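# Seat two potentiometer knobs onto their collars on a board

## Task

Press each of the two raised knobs on the circuit board down until it rests on the collar of its own potentiometer. Neither potentiometer may be forced out of the board; if one is, the task fails. The knobs must stay seated on their own, without the robot holding them, and at the end both grippers must let go and move away.

## Robot and tools

ROBOT. Two FANUC CRX-5iA arms, left_arm and right_arm, each with a Robotiq 140 two-finger gripper and a wrist camera. Bases in the scene frame: left_arm at (-0.053, +0.381, 0) m, right_arm at (+0.015, -0.493, 0) m, both standing upright with only a tiny yaw.

FRAMES. All reported poses share one scene frame: origin on the table top midway between the arms, +z up, +x out across the table, left_arm on the +y side. The arm names say nothing about image sides. Each gripper has its own axes: fingers point along its +z, and the jaws open and shut along its y. end_effector_position is the spot between the pads when they are shut; fingertips stick out about 33 mm past it when shut and about 9 mm when wide open, and they travel roughly 24 mm further outward while closing, so leave clearance above any surface.

execute_actions(actions). actions is a list of actions; each action is a table of up to 15 rows, and each row lasts one control step of 1/30 s. A table with fewer rows repeats its final row until 15 steps pass. Every row holds 18 numbers in [-1, 1], always for both arms: left dx, dy, dz, rx, ry, rz, gripper position, force_limit, speed, then the same nine for the right. dx to rz are an offset, not a pose: they are measured in that gripper's own axes from its measured pose when the action begins (for a call's first action, the pose in the latest result of this scene). Each row is counted from that same starting pose, not added to the previous row. Scale: 1.0 equals 0.6 m or 180 degrees; rx, ry, rz form one rotation vector. Gripper position: +1 wide open (140 mm), about -0.8 where the pads touch, -1 closes until blocked. force_limit: -1 about 14 N, 0 about 60 N, +1 about 107 N. speed: -1 about 30 mm/s, 0 about 140, +1 about 250. A 0 in these three is a real command, so to leave a gripper unchanged resend its last three values. An empty list just returns state and images. Per step the commanded pose is clipped to 70 mm and 16 degrees from the measured one, and after an action the arm goes only as far as the last clipped pose, so a distant target needs further actions.

move(target, speed, stop_force, blocking). target is one 18-number row laid out as above; its offsets count from the pose in the latest result that shows one, in gripper axes. Each gripper follows a straight line; all paths finish together, lasting 0.5 to 10 s (cut off at 10 s). speed is the path top speed in m/s, 0.002 to 0.5, default 0.25; turning is capped at twice that in rad/s. stop_force (N, 20 to 80, one value for both arms, not allowed in the first 0.2 s) ends an arm's path once the sensed push against its motion rises by that much for two steps; the gripper then backs to where it was two steps earlier and holds. The push is estimated from joint torques, measured along the line toward the target, and is unreliable if the gripper rotates during the move or near a stretched-out arm. The settled press can briefly reach twice stop_force; fast moves hit harder and can still fault, so press down very slowly. Omit stop_force when lifting away from something you press on. An arm whose target is within 1.5 mm and 0.5 degrees counts as still. blocking=false returns after 0.5 s while motion goes on (not combined with stop_force); until its end is reported, other moves and actions are refused, so use wait or stop. The result adds a move: line with the ending (done, off_target, moving, held, fault, contact) and limits (paced: pose was clipped; held: a check blocked steps), plus each gripper's remaining distance.

wait(seconds): 0 to 10, arms keep their last command. stop(): brakes a running move; fingers keep moving. zoom_image(camera, region): camera is cam_low, cam_left_wrist or cam_right_wrist; region [x0, y0, x1, y1] in pixels, at most 504 by 504. show_instructions(): shows the reference pages. read_manual(section): licence texts, default "licences". finished_scene(scene): ends scene number scene; irreversible.

RESULTS. The state line lists each gripper's position (m) and quat_wxyz in the scene frame; readings drift more at long reach. Hand target lines give where the controller is now steering. A pose unreachable line means the clearance check altered or blocked that arm's command. object_status: 0 moving, 1 blocked while opening, 2 blocked while closing (a grip), 3 at requested position or pads met. position_measured is in counts: 3 fully open, 230 pads touching. To squeeze harder on a held part, raise force_limit and switch position between -1 and -0.98. Cameras: cam_low 504x504 pinhole, wrist cameras 616x616 fisheye; calibration is given per camera.

HOLDING STILL. For an arm that should not move, send the offset back to its wanted pose in the first call of a reply and zeros afterwards. The robot holds its last command while you think.

AVOID. A joint torque at its load limit (147 N m for waist, shoulder, elbow; 36.8 N m for the wrist joints) or an outside force of 150 N stops that arm for 10 s and drops the rest of the call. MOTOR HOT warns of overheating; an OVER-TEMPERATURE FAULT brakes the arm. Do not let the arms collide, do not knock anything off the table, and avoid slams, drops and hard shoves. For this job, press each knob straight down gently with slow stop_force moves so the potentiometer body is not driven out of the board, then open, lift clear without stop_force, and move away. Brief random tugs or pushes on parts may occur.

Each tool is called after "Emit:" in YAML: its name, and indented under it one key for each argument.

Reference images:

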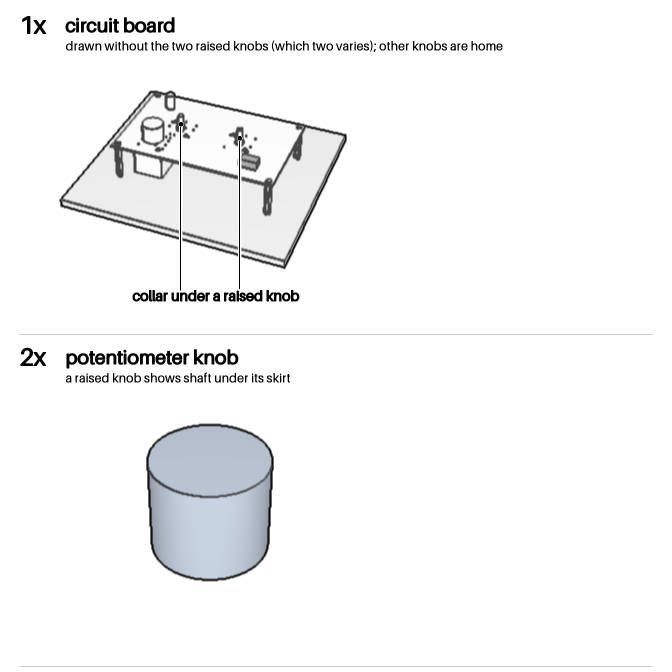

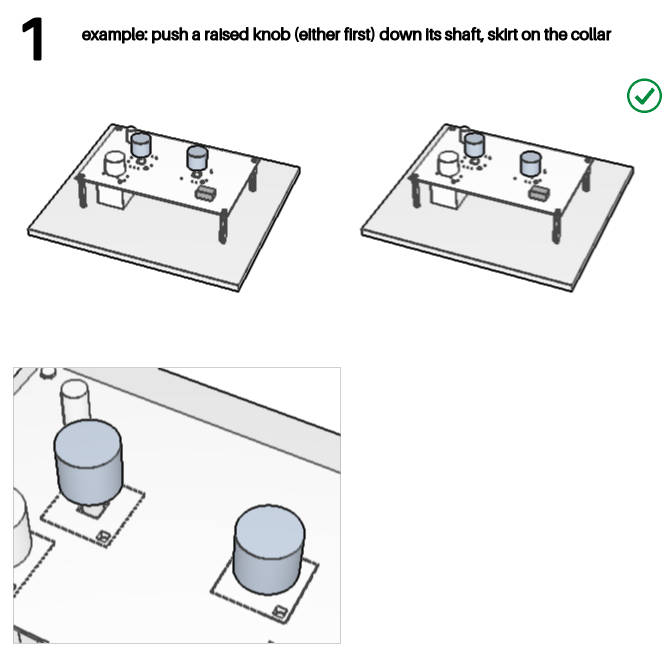

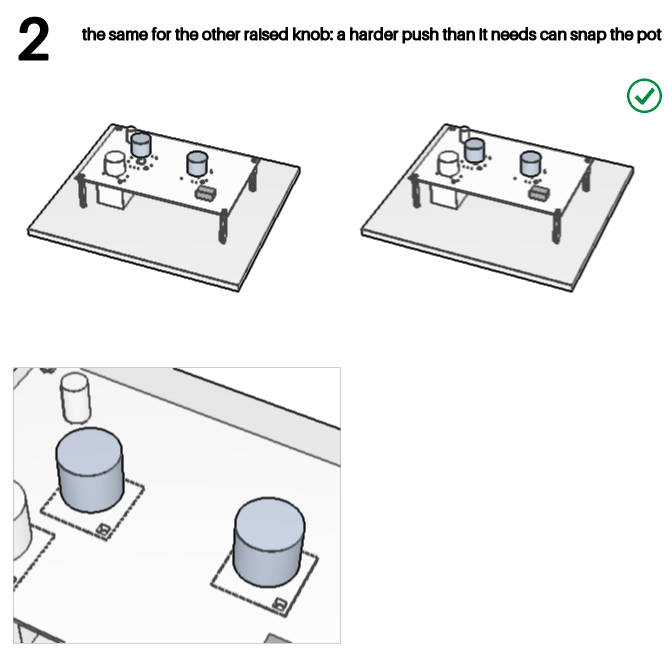

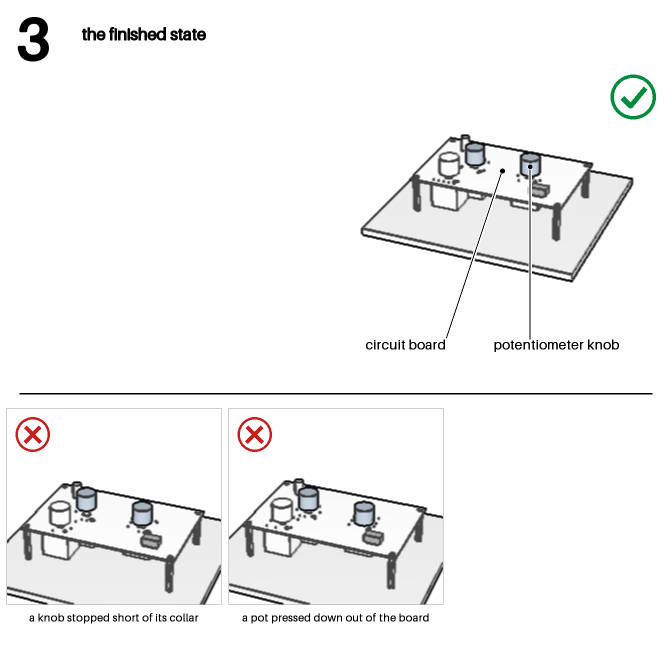

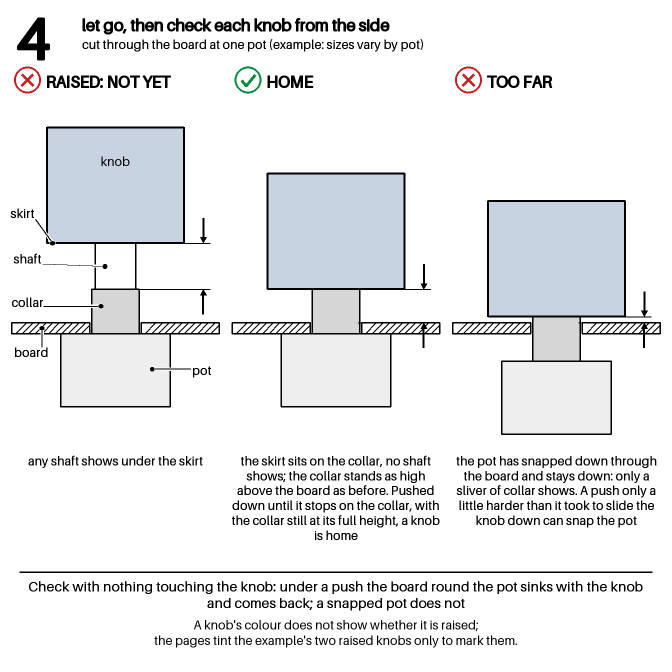

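## Session

Emit:
execute_actions:
  actions: []

Scene clock: 0.00 s.
left_arm: end_effector_position=(+0.0018, +0.5926, +0.1943) position_measured=3 object_status=3 end_effector_quat_wxyz=(+0.046, -0.631, +0.773, +0.048) | right_arm: end_effector_position=(+0.6975, -0.5005, +0.1986) position_measured=3 object_status=3 end_effector_quat_wxyz=(+0.184, +0.291, +0.938, -0.029)
Joint positions: left_arm=[ 2.105 -0.844 -0.656  0.078 -1.65  -2.308] | right_arm=[ 0.448  0.309  0.12   0.285 -1.122 -2.574]
Joint velocities: left_arm=[-0.001 -0.    -0.    -0.001  0.001 -0.   ] | right_arm=[-0.    -0.     0.001 -0.    -0.    -0.   ]
Hand target (left_arm): +0.002, +0.593, +0.194; +0.046, -0.631, +0.773, +0.048
Hand target (right_arm): +0.697, -0.501, +0.199; +0.184, +0.291, +0.938, -0.029

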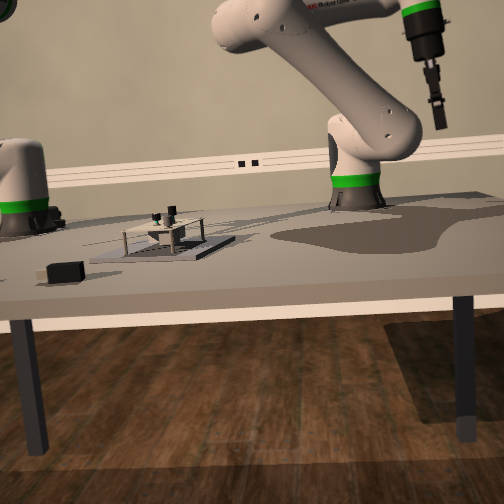

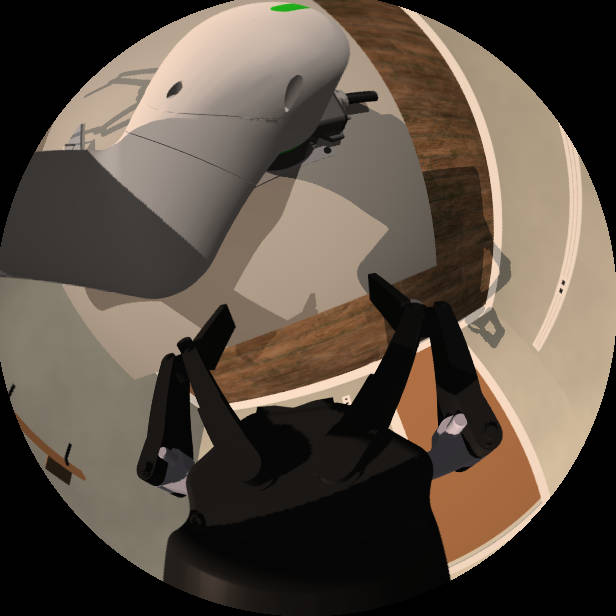

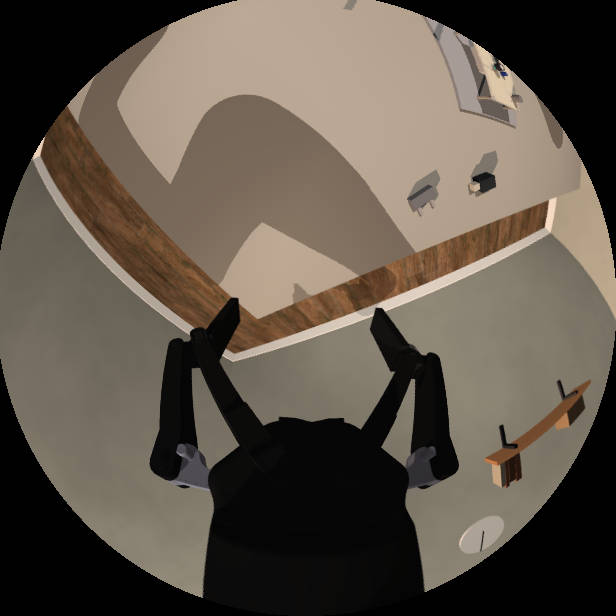

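Emit:
zoom_image:
  camera: "cam_low"
  region: [110,190,220,265]

Region (110, 190, 220, 265) of cam_low's 504x504 image, scaled by 4.582, with more detail than that image has; it fills the top 344 rows of this view, and the rest is white.

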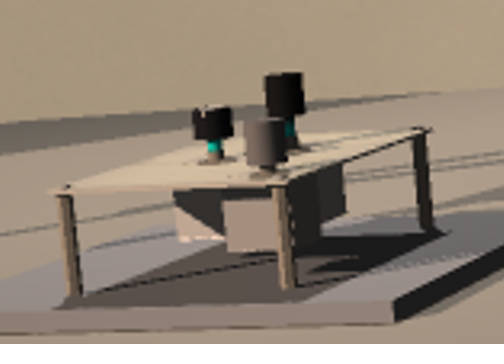

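Emit:
move:
  target: [0,0,0,0,0,0,1,0,0,0.653,0.376,-0.233,0.073,0.1003,0.3047,-1,0,0]
  speed: 0.4

Scene clock: 12.70 s.
left_arm: end_effector_position=(+0.0018, +0.5926, +0.1943) position_measured=3 object_status=3 end_effector_quat_wxyz=(+0.046, -0.631, +0.773, +0.048) | right_arm: end_effector_position=(+0.4789, -0.0810, +0.1979) position_measured=233 object_status=3 end_effector_quat_wxyz=(-0.033, +0.665, +0.746, +0.001)
Joint positions: left_arm=[ 2.105 -0.844 -0.656  0.078 -1.65  -2.308] | right_arm=[ 1.036  0.453  0.472 -0.065 -1.584 -3.926]
Joint velocities: left_arm=[ 0.001  0.     0.    -0.     0.     0.   ] | right_arm=[ 0.001  0.006  0.008 -0.    -0.006 -0.   ]
Hand target (left_arm): +0.002, +0.593, +0.194; +0.046, -0.631, +0.773, +0.048
Hand target (right_arm): +0.479, -0.081, +0.198; -0.033, +0.665, +0.746, +0.001
Off the commanded pose (left_arm): 0.000 m, 0 deg.
Off the commanded pose (right_arm): 0.001 m, 8 deg.
joint sent to its limit (right arm) — the command would take joint 6 (wrist roll) past its lower limit, so that joint was sent only as far as its limit.
move: off_target (right_arm); limits=paced
camera_calibration (this result's frames):
cam_left_wrist: T_world_to_cam=[[-0.923172, 0.374507, 0.0865958, -0.245625], [0.36493, 0.783142, 0.503502, -0.557484], [0.120748, 0.49642, -0.859644, 0.0471087], [0, 0, 0, 1]] pos_world=[-0.0289992, 0.505192, 0.342461]
cam_right_wrist: T_world_to_cam=[[0.981881, 0.186807, -0.0318288, -0.448057], [0.184188, -0.901319, 0.392044, -0.227596], [0.0445485, -0.390803, -0.919396, 0.311024], [0, 0, 0, 1]] pos_world=[0.468003, 0.00011215, 0.360921]

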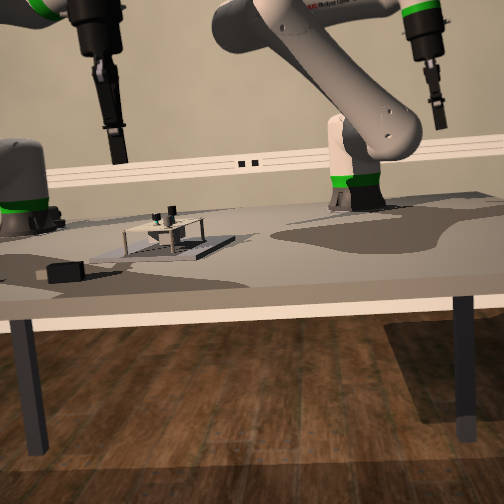

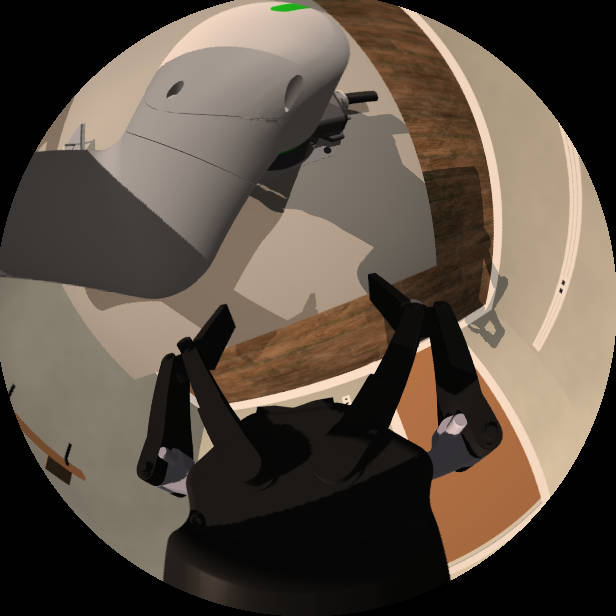

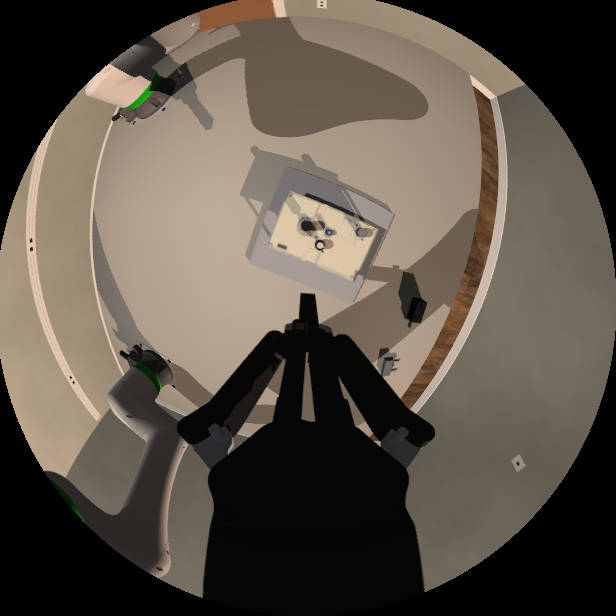

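Emit:
move:
  target: [0,0,0,0,0,0,1,0,0,0.0933,0.03,0.1253,-0.0076,-0.0198,-0.213,-1,0,0]
  speed: 0.4

Emit:
zoom_image:
  camera: "cam_right_wrist"
  region: [230,200,390,340]

Emit:
zoom_image:
  camera: "cam_low"
  region: [130,185,200,240]

Scene clock: 27.57 s.
left_arm: end_effector_position=(+0.0018, +0.5926, +0.1943) position_measured=3 object_status=3 end_effector_quat_wxyz=(+0.046, -0.631, +0.773, +0.048) | right_arm: end_effector_position=(+0.4868, -0.0203, +0.1248) position_measured=233 object_status=3 end_effector_quat_wxyz=(+0.000, +0.383, +0.924, +0.000)
Joint positions: left_arm=[ 2.105 -0.844 -0.656  0.078 -1.65  -2.308] | right_arm=[ 1.12   0.589  0.485  0.    -1.466 -3.34 ]
Joint velocities: left_arm=[ 0.     0.    -0.     0.    -0.001 -0.   ] | right_arm=[-0.     0.001  0.001  0.     0.001  0.007]
Hand target (left_arm): +0.002, +0.593, +0.194; +0.046, -0.631, +0.773, +0.048
Hand target (right_arm): +0.487, -0.020, +0.125; -0.000, +0.383, +0.924, +0.000
Off the commanded pose (left_arm): 0.000 m, 0 deg.
Off the commanded pose (right_arm): 0.000 m, 0 deg.
move: done
camera_calibration (this result's frames):
cam_left_wrist: T_world_to_cam=[[-0.923171, 0.374507, 0.0865959, -0.245625], [0.364931, 0.783142, 0.503502, -0.557484], [0.120748, 0.49642, -0.859644, 0.0471088], [0, 0, 0, 1]] pos_world=[-0.0289992, 0.505192, 0.342461]
cam_right_wrist: T_world_to_cam=[[0.655525, 0.755144, 0.00670829, -0.303907], [0.675883, -0.590637, 0.440828, -0.384869], [0.336851, -0.28444, -0.897566, 0.1243], [0, 0, 0, 1]] pos_world=[0.417475, 0.0375321, 0.283268]

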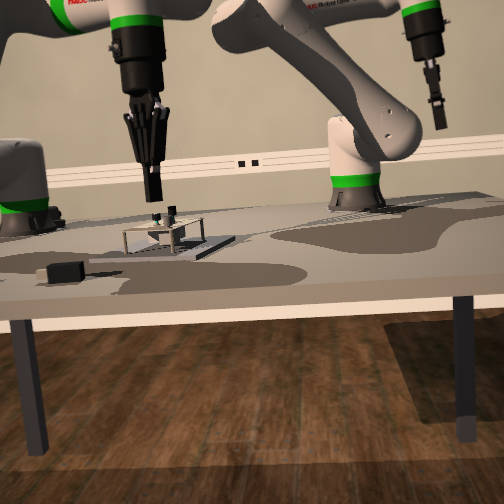

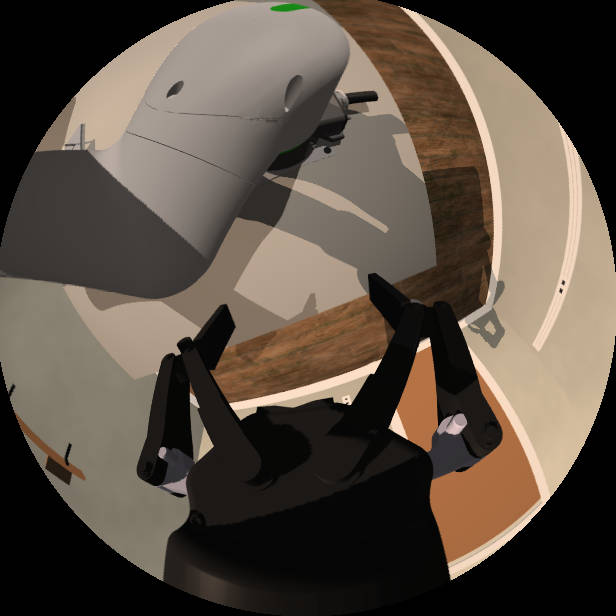

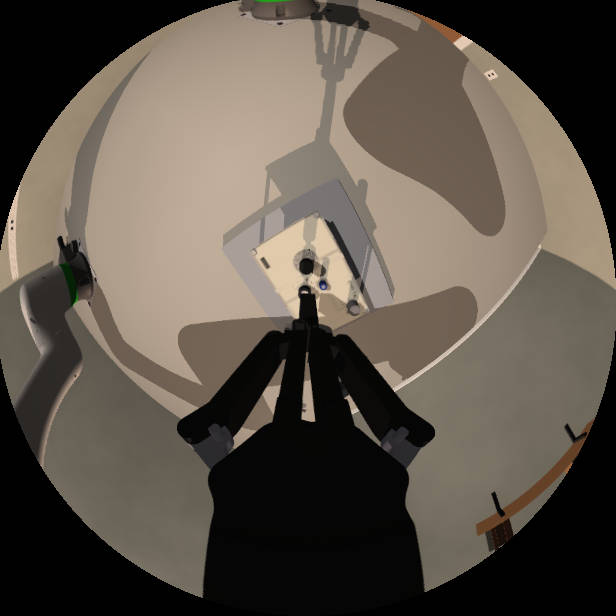

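Region (230, 200, 390, 340) of cam_right_wrist's 616x616 image, scaled by 3.150, with more detail than that image has; it fills the top 441 rows of this view, and the rest is white.

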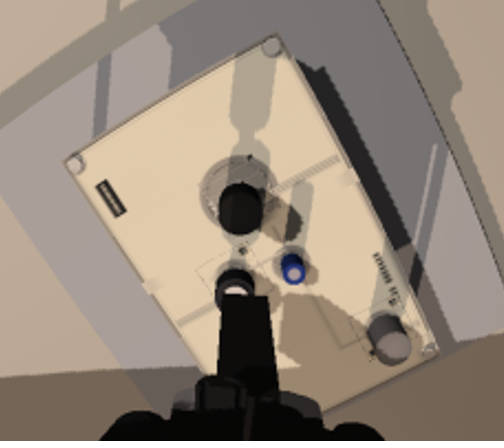

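Region (130, 185, 200, 240) of cam_low's 504x504 image, scaled by 7.200, with more detail than that image has; it fills the top 396 rows of this view, and the rest is white.

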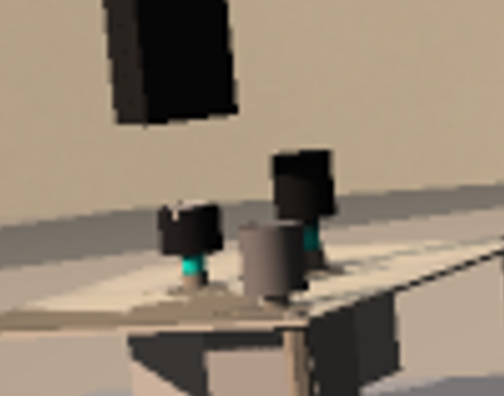

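Emit:
move:
  target: [0,0,0,0,0,0,1,0,0,0.007,-0.005,0.032,0,0,0,-1,0,0]
  speed: 0.05

Emit:
move:
  target: [0,0,0,0,0,0,1,0,0,0,0,0.009,0,0,0,-1,0,0]
  speed: 0.004
  stop_force: 20

Emit:
zoom_image:
  camera: "cam_low"
  region: [130,185,200,240]

Scene clock: 33.30 s.
left_arm: end_effector_position=(+0.0018, +0.5926, +0.1943) position_measured=3 object_status=3 end_effector_quat_wxyz=(+0.046, -0.631, +0.773, +0.048) | right_arm: end_effector_position=(+0.4817, -0.0195, +0.1057) position_measured=233 object_status=3 end_effector_quat_wxyz=(-0.000, +0.383, +0.924, +0.000)
Joint positions: left_arm=[ 2.105 -0.844 -0.656  0.078 -1.65  -2.308] | right_arm=[ 1.127  0.587  0.437 -0.    -1.421 -3.347]
Joint velocities: left_arm=[-0.     0.     0.     0.     0.001  0.   ] | right_arm=[ 0.     0.    -0.003  0.     0.003 -0.001]
Hand target (left_arm): +0.002, +0.593, +0.194; +0.046, -0.631, +0.773, +0.048
Hand target (right_arm): +0.482, -0.020, +0.106; +0.000, +0.383, +0.924, +0.000
Off the commanded pose (left_arm): 0.000 m, 0 deg.
Off the commanded pose (right_arm): 0.000 m, 0 deg.
move: done
camera_calibration (this result's frames):
cam_left_wrist: T_world_to_cam=[[-0.923171, 0.374507, 0.086596, -0.245625], [0.364931, 0.783142, 0.503502, -0.557484], [0.120748, 0.49642, -0.859644, 0.0471087], [0, 0, 0, 1]] pos_world=[-0.0289992, 0.505192, 0.342461]
cam_right_wrist: T_world_to_cam=[[0.655636, 0.755048, 0.00665662, -0.301112], [0.675866, -0.590765, 0.440684, -0.372496], [0.33667, -0.28443, -0.897637, 0.109189], [0, 0, 0, 1]] pos_world=[0.412417, 0.0383531, 0.26417]

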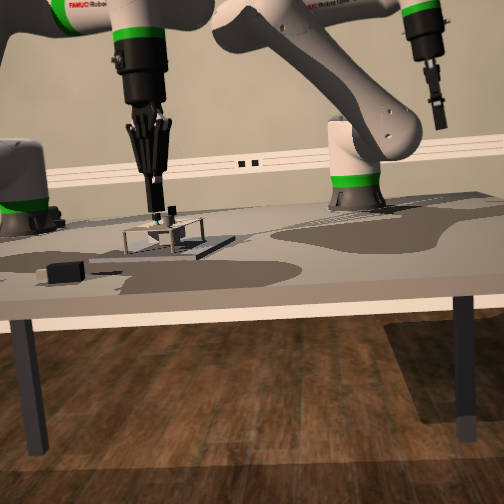

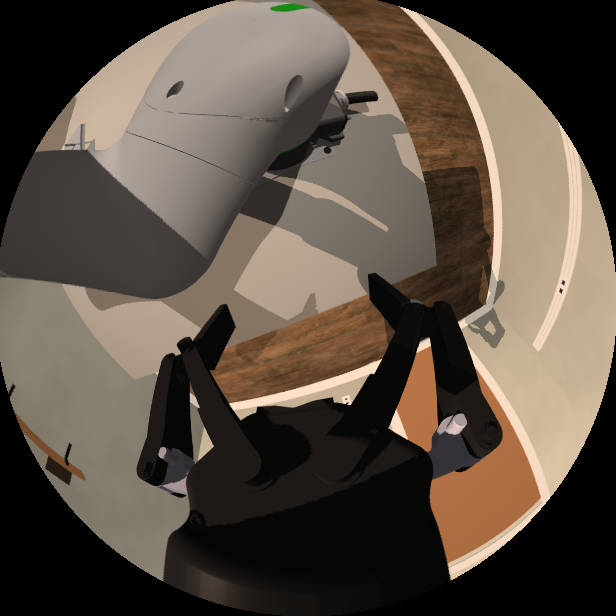

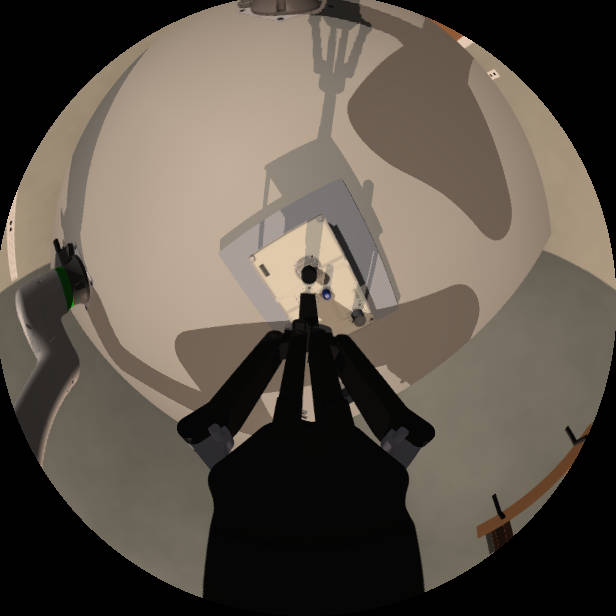

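action 0: stop_force needs each arm's force reading of the 0.2 s before this call, and left_arm is near a pose that gives none; nothing of the call was run and nothing moved

Region (130, 185, 200, 240) of cam_low's 504x504 image, scaled by 7.200, with more detail than that image has; it fills the top 396 rows of this view, and the rest is white.

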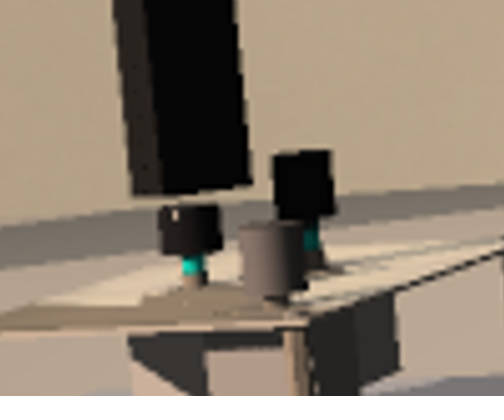

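Emit:
move:
  target: [-0.1,-0.35,0,0,0,0,1,0,0,0,0,0.005,0,0,0,-1,0,0]
  speed: 0.3

Emit:
move:
  target: [0,0,0,0,0,0,1,0,0,0,0,0.008,0,0,0,-1,0,0]
  speed: 0.004
  stop_force: 20

Emit:
zoom_image:
  camera: "cam_low"
  region: [130,185,200,240]

Scene clock: 43.30 s.
left_arm: end_effector_position=(+0.2195, +0.6100, +0.1989) position_measured=3 object_status=3 end_effector_quat_wxyz=(+0.046, -0.631, +0.773, +0.050) | right_arm: end_effector_position=(+0.4817, -0.0195, +0.1027) position_measured=233 object_status=3 end_effector_quat_wxyz=(-0.000, +0.383, +0.924, +0.000)
Joint positions: left_arm=[ 0.99  -0.327 -0.356 -0.066 -1.423 -1.199] | right_arm=[ 1.127  0.588  0.432 -0.    -1.414 -3.347]
Joint velocities: left_arm=[-0.006  0.007  0.006 -0.005 -0.006  0.01 ] | right_arm=[-0.     0.001 -0.001  0.    -0.001  0.   ]
Hand target (left_arm): +0.219, +0.610, +0.199; +0.046, -0.631, +0.773, +0.050
Hand target (right_arm): +0.482, -0.020, +0.103; -0.000, +0.383, +0.924, +0.000
Off the commanded pose (left_arm): 0.001 m, 0 deg.
Off the commanded pose (right_arm): 0.000 m, 0 deg.
move: done; limits=paced
camera_calibration (this result's frames):
cam_left_wrist: T_world_to_cam=[[-0.922621, 0.375273, 0.0891086, -0.0526355], [0.366567, 0.781245, 0.505258, -0.652378], [0.119994, 0.498826, -0.858356, 0.0145925], [0, 0, 0, 1]] pos_world=[0.188827, 0.52214, 0.346835]
cam_right_wrist: T_world_to_cam=[[0.655686, 0.755004, 0.00665715, -0.301113], [0.675826, -0.590809, 0.440687, -0.371164], [0.336653, -0.284453, -0.897636, 0.1065], [0, 0, 0, 1]] pos_world=[0.412424, 0.038349, 0.26117]

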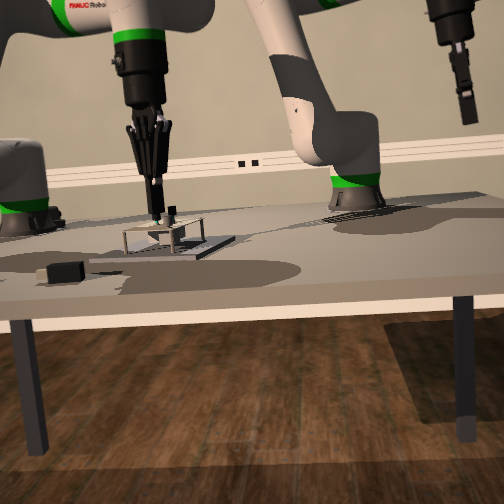

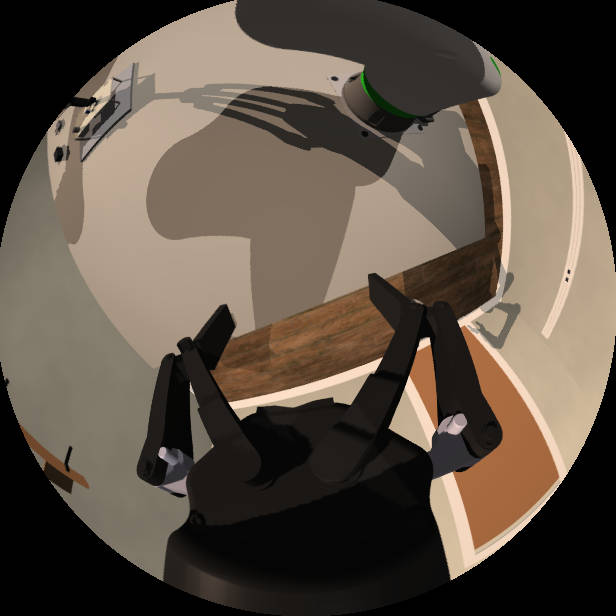

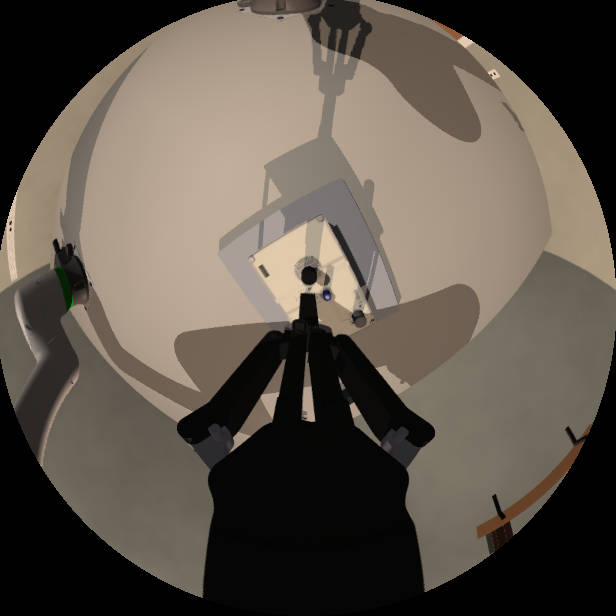

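Scene clock: 44.73 s.
left_arm: end_effector_position=(+0.2195, +0.6100, +0.1989) position_measured=3 object_status=3 end_effector_quat_wxyz=(+0.046, -0.631, +0.773, +0.050) | right_arm: end_effector_position=(+0.4817, -0.0195, +0.0979) position_measured=233 object_status=3 end_effector_quat_wxyz=(-0.000, +0.383, +0.924, +0.000)
Joint positions: left_arm=[ 0.99  -0.327 -0.356 -0.066 -1.423 -1.199] | right_arm=[ 1.127  0.59   0.424 -0.    -1.404 -3.347]
Joint velocities: left_arm=[-0.     0.     0.    -0.     0.    -0.001] | right_arm=[ 0.     0.001 -0.001  0.     0.002 -0.001]
Hand target (left_arm): +0.219, +0.610, +0.199; +0.046, -0.631, +0.773, +0.050
Hand target (right_arm): +0.482, -0.020, +0.098; -0.000, +0.383, +0.924, +0.000
Off the commanded pose (left_arm): 0.000 m, 0 deg.
Off the commanded pose (right_arm): 0.000 m, 0 deg.
move: done
camera_calibration (this result's frames):
cam_left_wrist: T_world_to_cam=[[-0.922621, 0.375273, 0.0891084, -0.0526354], [0.366567, 0.781245, 0.505258, -0.652378], [0.119994, 0.498826, -0.858356, 0.0145925], [0, 0, 0, 1]] pos_world=[0.188827, 0.52214, 0.346835]
cam_right_wrist: T_world_to_cam=[[0.655701, 0.754991, 0.00665646, -0.301082], [0.675814, -0.590822, 0.440686, -0.369073], [0.336647, -0.28446, -0.897636, 0.102225], [0, 0, 0, 1]] pos_world=[0.412431, 0.0383368, 0.25641]

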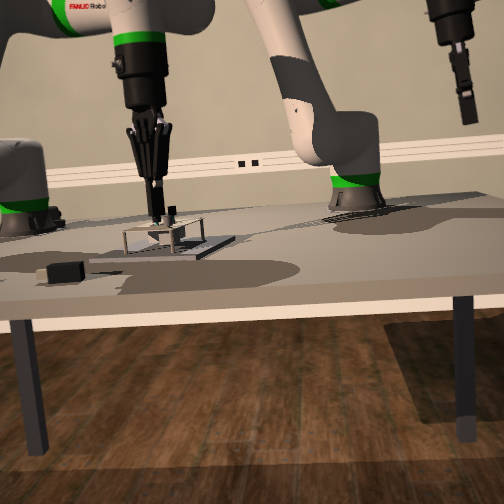

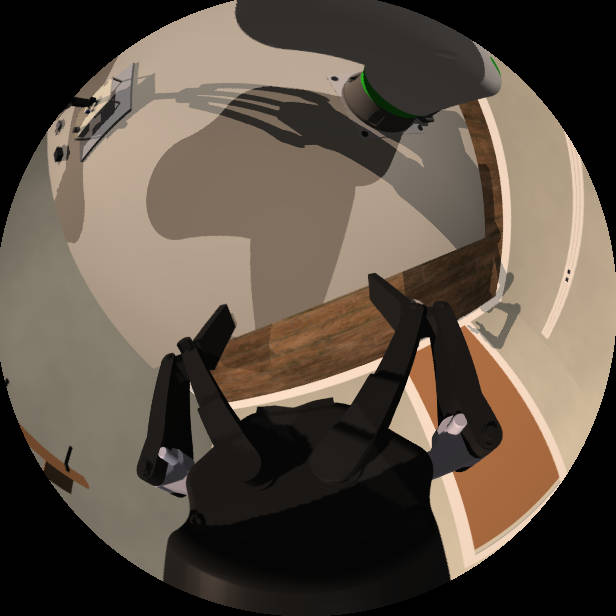

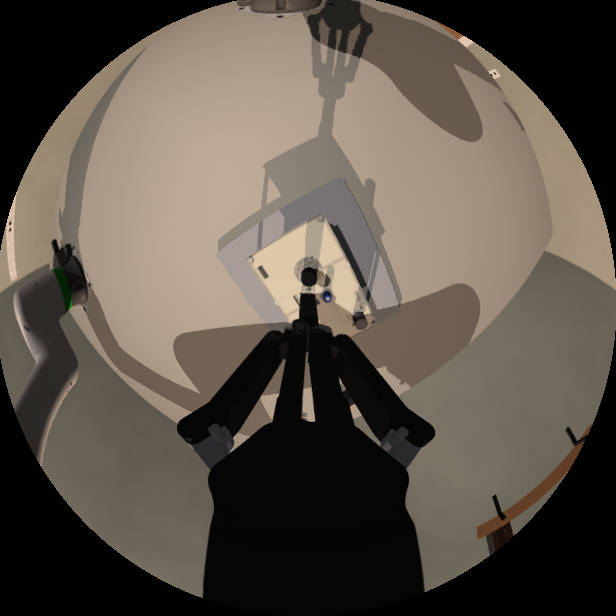

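Region (130, 185, 200, 240) of cam_low's 504x504 image, scaled by 7.200, with more detail than that image has; it fills the top 396 rows of this view, and the rest is white.

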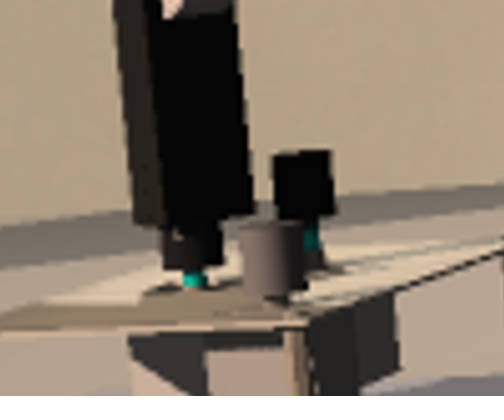

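Emit:
move:
  target: [0,0,0,0,0,0,1,0,0,0,0,0.005,0,0,0,-1,0,0]
  speed: 0.004

Emit:
zoom_image:
  camera: "cam_low"
  region: [140,200,190,250]

Scene clock: 50.63 s.
left_arm: end_effector_position=(+0.2195, +0.6100, +0.1989) position_measured=3 object_status=3 end_effector_quat_wxyz=(+0.046, -0.631, +0.773, +0.050) | right_arm: end_effector_position=(+0.4817, -0.0195, +0.0950) position_measured=233 object_status=3 end_effector_quat_wxyz=(-0.000, +0.383, +0.924, +0.000)
Joint positions: left_arm=[ 0.99  -0.327 -0.356 -0.066 -1.423 -1.199] | right_arm=[ 1.127  0.592  0.419 -0.    -1.398 -3.347]
Joint velocities: left_arm=[-0.     0.    -0.    -0.001  0.002  0.   ] | right_arm=[-0.    -0.    -0.     0.     0.001 -0.   ]
Hand target (left_arm): +0.219, +0.610, +0.199; +0.046, -0.631, +0.773, +0.050
Hand target (right_arm): +0.482, -0.020, +0.095; -0.000, +0.383, +0.924, +0.000
Off the commanded pose (left_arm): 0.000 m, 0 deg.
Off the commanded pose (right_arm): 0.000 m, 0 deg.
move: done
camera_calibration (this result's frames):
cam_left_wrist: T_world_to_cam=[[-0.922621, 0.375273, 0.0891086, -0.0526354], [0.366567, 0.781245, 0.505258, -0.652378], [0.119994, 0.498826, -0.858356, 0.0145925], [0, 0, 0, 1]] pos_world=[0.188827, 0.52214, 0.346835]
cam_right_wrist: T_world_to_cam=[[0.655711, 0.754982, 0.00665385, -0.301063], [0.675807, -0.59083, 0.440687, -0.367773], [0.336642, -0.284467, -0.897636, 0.0995665], [0, 0, 0, 1]] pos_world=[0.412436, 0.0383292, 0.253451]

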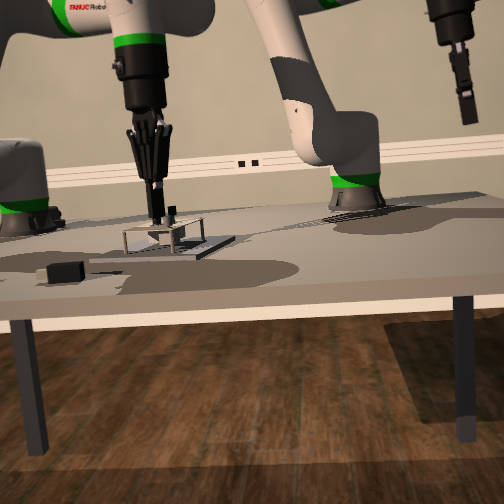

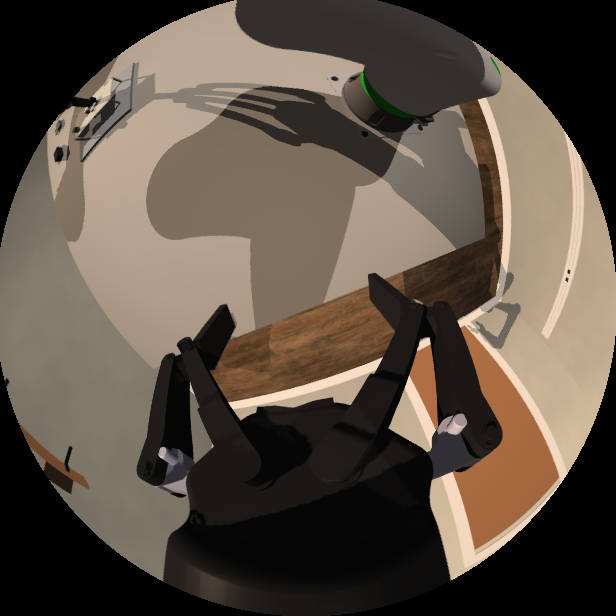

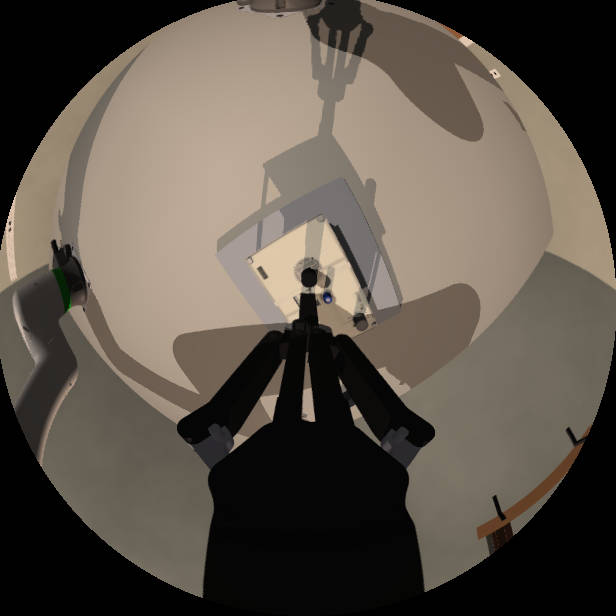

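Region (140, 200, 190, 250) of cam_low's 504x504 image, scaled by 10.080, with more detail than that image has.

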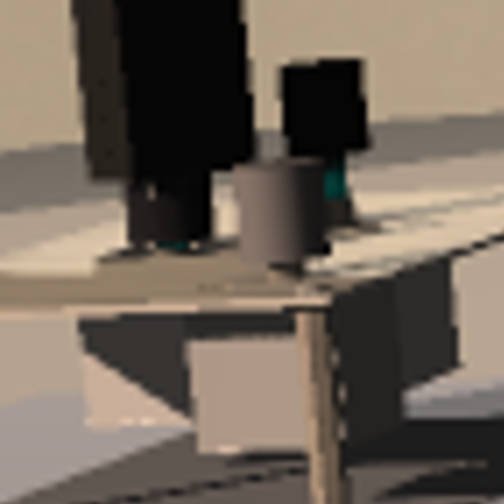

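Emit:
execute_actions:
  actions:
    - [[0,0,0,0,0,0,1,0,0,0,0,0.0007,0,0,0,-1,0,0],[0,0,0,0,0,0,1,0,0,0,0,0.0012,0,0,0,-1,0,0],[0,0,0,0,0,0,1,0,0,0,0,0.002,0,0,0,-1,0,0]]
    - [[0,0,0,0,0,0,1,0,0,0,0,-0.012,0,0,0,-1,0,0]]

Emit:
zoom_image:
  camera: "cam_low"
  region: [140,200,190,250]

Scene clock: 57.73 s.
left_arm: end_effector_position=(+0.2195, +0.6100, +0.1989) position_measured=3 object_status=3 end_effector_quat_wxyz=(+0.046, -0.631, +0.773, +0.050) | right_arm: end_effector_position=(+0.4818, -0.0195, +0.1010) position_measured=233 object_status=3 end_effector_quat_wxyz=(-0.000, +0.383, +0.924, +0.000)
Joint positions: left_arm=[ 0.99  -0.327 -0.356 -0.066 -1.423 -1.199] | right_arm=[ 1.127  0.589  0.429 -0.    -1.411 -3.347]
Joint velocities: left_arm=[-0.    -0.     0.    -0.001 -0.001  0.   ] | right_arm=[ 0.001 -0.     0.001 -0.    -0.001  0.   ]
Hand target (left_arm): +0.219, +0.610, +0.199; +0.046, -0.631, +0.773, +0.050
Hand target (right_arm): +0.482, -0.020, +0.101; -0.000, +0.383, +0.924, +0.000
Off the commanded pose (left_arm): 0.000 m, 0 deg.
Off the commanded pose (right_arm): 0.000 m, 0 deg.
camera_calibration (this result's frames):
cam_left_wrist: T_world_to_cam=[[-0.922621, 0.375273, 0.0891085, -0.0526354], [0.366567, 0.781245, 0.505258, -0.652378], [0.119994, 0.498826, -0.858355, 0.0145923], [0, 0, 0, 1]] pos_world=[0.188827, 0.52214, 0.346835]
cam_right_wrist: T_world_to_cam=[[0.655717, 0.754977, 0.00664599, -0.30111], [0.675804, -0.590832, 0.440688, -0.370408], [0.336636, -0.284475, -0.897636, 0.104926], [0, 0, 0, 1]] pos_world=[0.412444, 0.038331, 0.259421]

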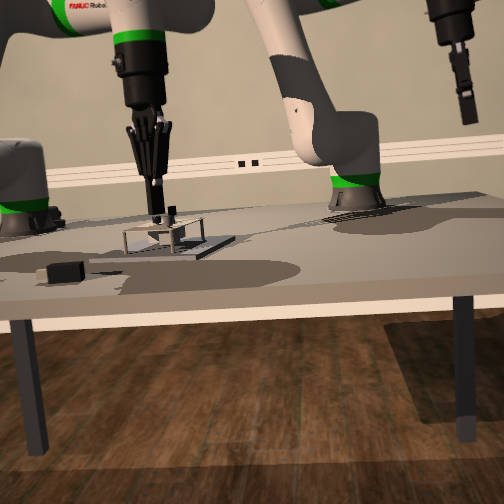

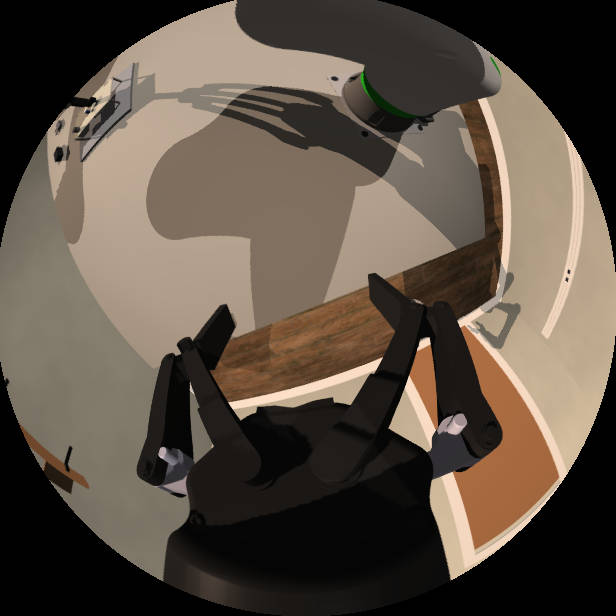

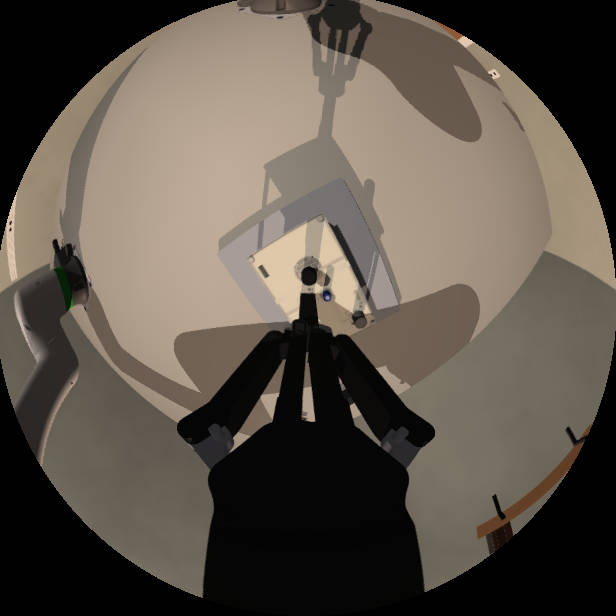

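Region (140, 200, 190, 250) of cam_low's 504x504 image, scaled by 10.080, with more detail than that image has.

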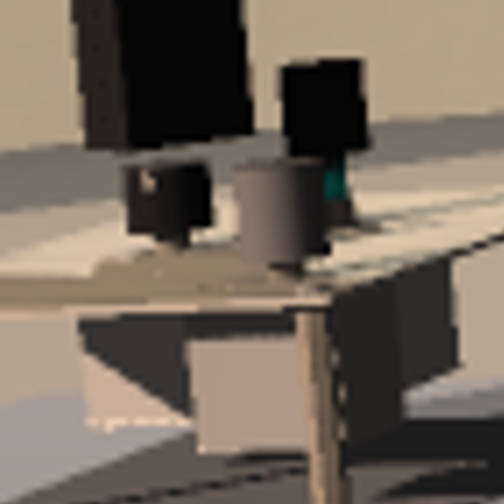

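Emit:
execute_actions:
  actions:
    - [[0,0,0,0,0,0,1,0,0,0,0,0.006,0,0,0,-1,0,0]]
    - [[0,0,0,0,0,0,1,0,0,0,0,0.0045,0,0,0,-1,0,0]]
    - [[0,0,0,0,0,0,1,0,0,0,0,0.0024,0,0,0,-1,0,0]]
    - [[0,0,0,0,0,0,1,0,0,0,0,-0.04,0,0,0,-1,0,0]]
    - [[0,0,0,0,0,0,1,0,0,0.058,0.003,0,0,0,0,-1,0,0]]

Emit:
zoom_image:
  camera: "cam_low"
  region: [140,200,190,250]

Scene clock: 66.83 s.
left_arm: end_effector_position=(+0.2195, +0.6100, +0.1989) position_measured=3 object_status=3 end_effector_quat_wxyz=(+0.046, -0.631, +0.773, +0.050) | right_arm: end_effector_position=(+0.4584, +0.0063, +0.1170) position_measured=233 object_status=3 end_effector_quat_wxyz=(-0.000, +0.383, +0.924, +0.000)
Joint positions: left_arm=[ 0.99  -0.327 -0.356 -0.066 -1.423 -1.199] | right_arm=[ 1.178  0.591  0.47  -0.    -1.45  -3.398]
Joint velocities: left_arm=[ 0.001 -0.    -0.    -0.    -0.     0.   ] | right_arm=[ 0.004  0.002  0.002  0.    -0.001 -0.003]
Hand target (left_arm): +0.219, +0.610, +0.199; +0.046, -0.631, +0.773, +0.050
Hand target (right_arm): +0.458, +0.006, +0.117; -0.000, +0.383, +0.924, +0.000
Off the commanded pose (left_arm): 0.000 m, 0 deg.
Off the commanded pose (right_arm): 0.000 m, 0 deg.
camera_calibration (this result's frames):
cam_left_wrist: T_world_to_cam=[[-0.922621, 0.375273, 0.0891085, -0.0526354], [0.366567, 0.781245, 0.505258, -0.652378], [0.119994, 0.498826, -0.858355, 0.0145922], [0, 0, 0, 1]] pos_world=[0.188827, 0.52214, 0.346835]
cam_right_wrist: T_world_to_cam=[[0.655643, 0.755043, 0.00653534, -0.305385], [0.67596, -0.590783, 0.440515, -0.346477], [0.336469, -0.284403, -0.897721, 0.134669], [0, 0, 0, 1]] pos_world=[0.389116, 0.0641859, 0.27552]

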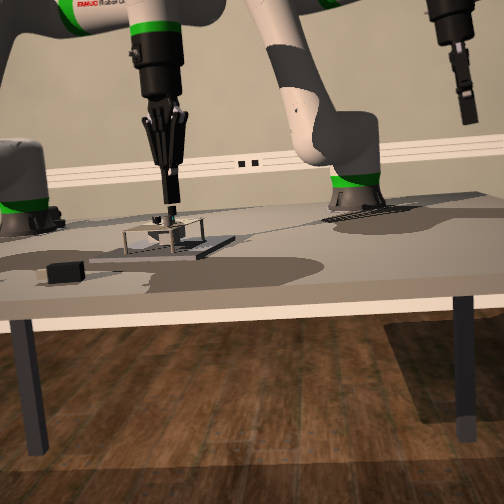

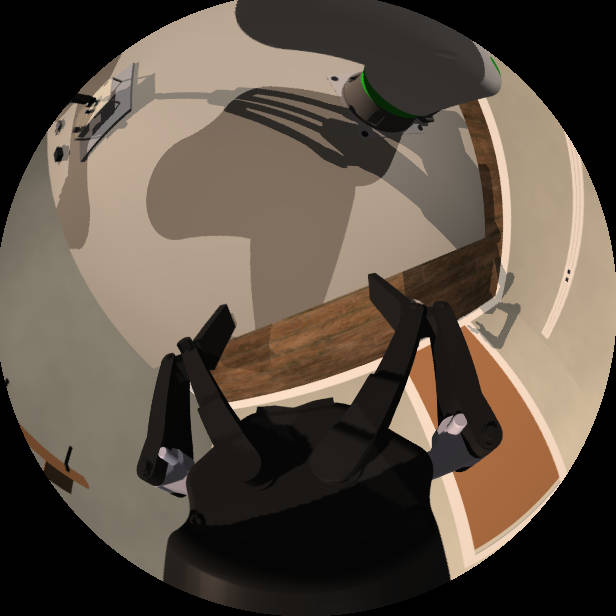

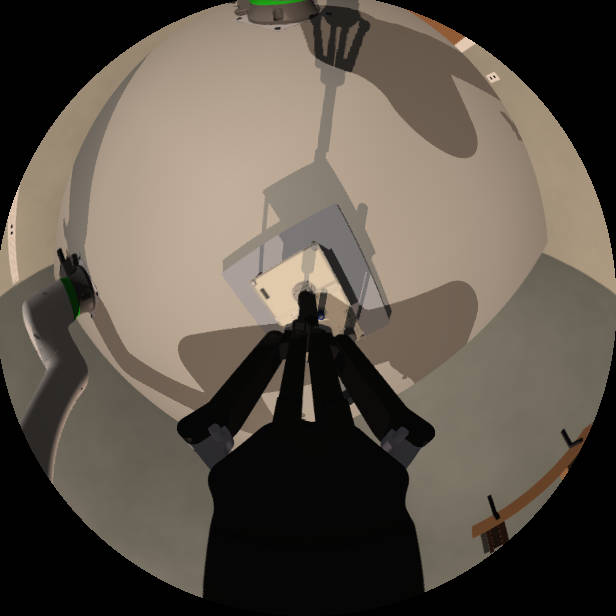

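Region (140, 200, 190, 250) of cam_low's 504x504 image, scaled by 10.080, with more detail than that image has.

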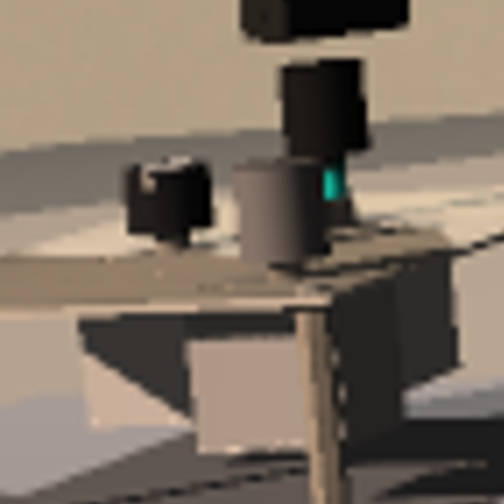

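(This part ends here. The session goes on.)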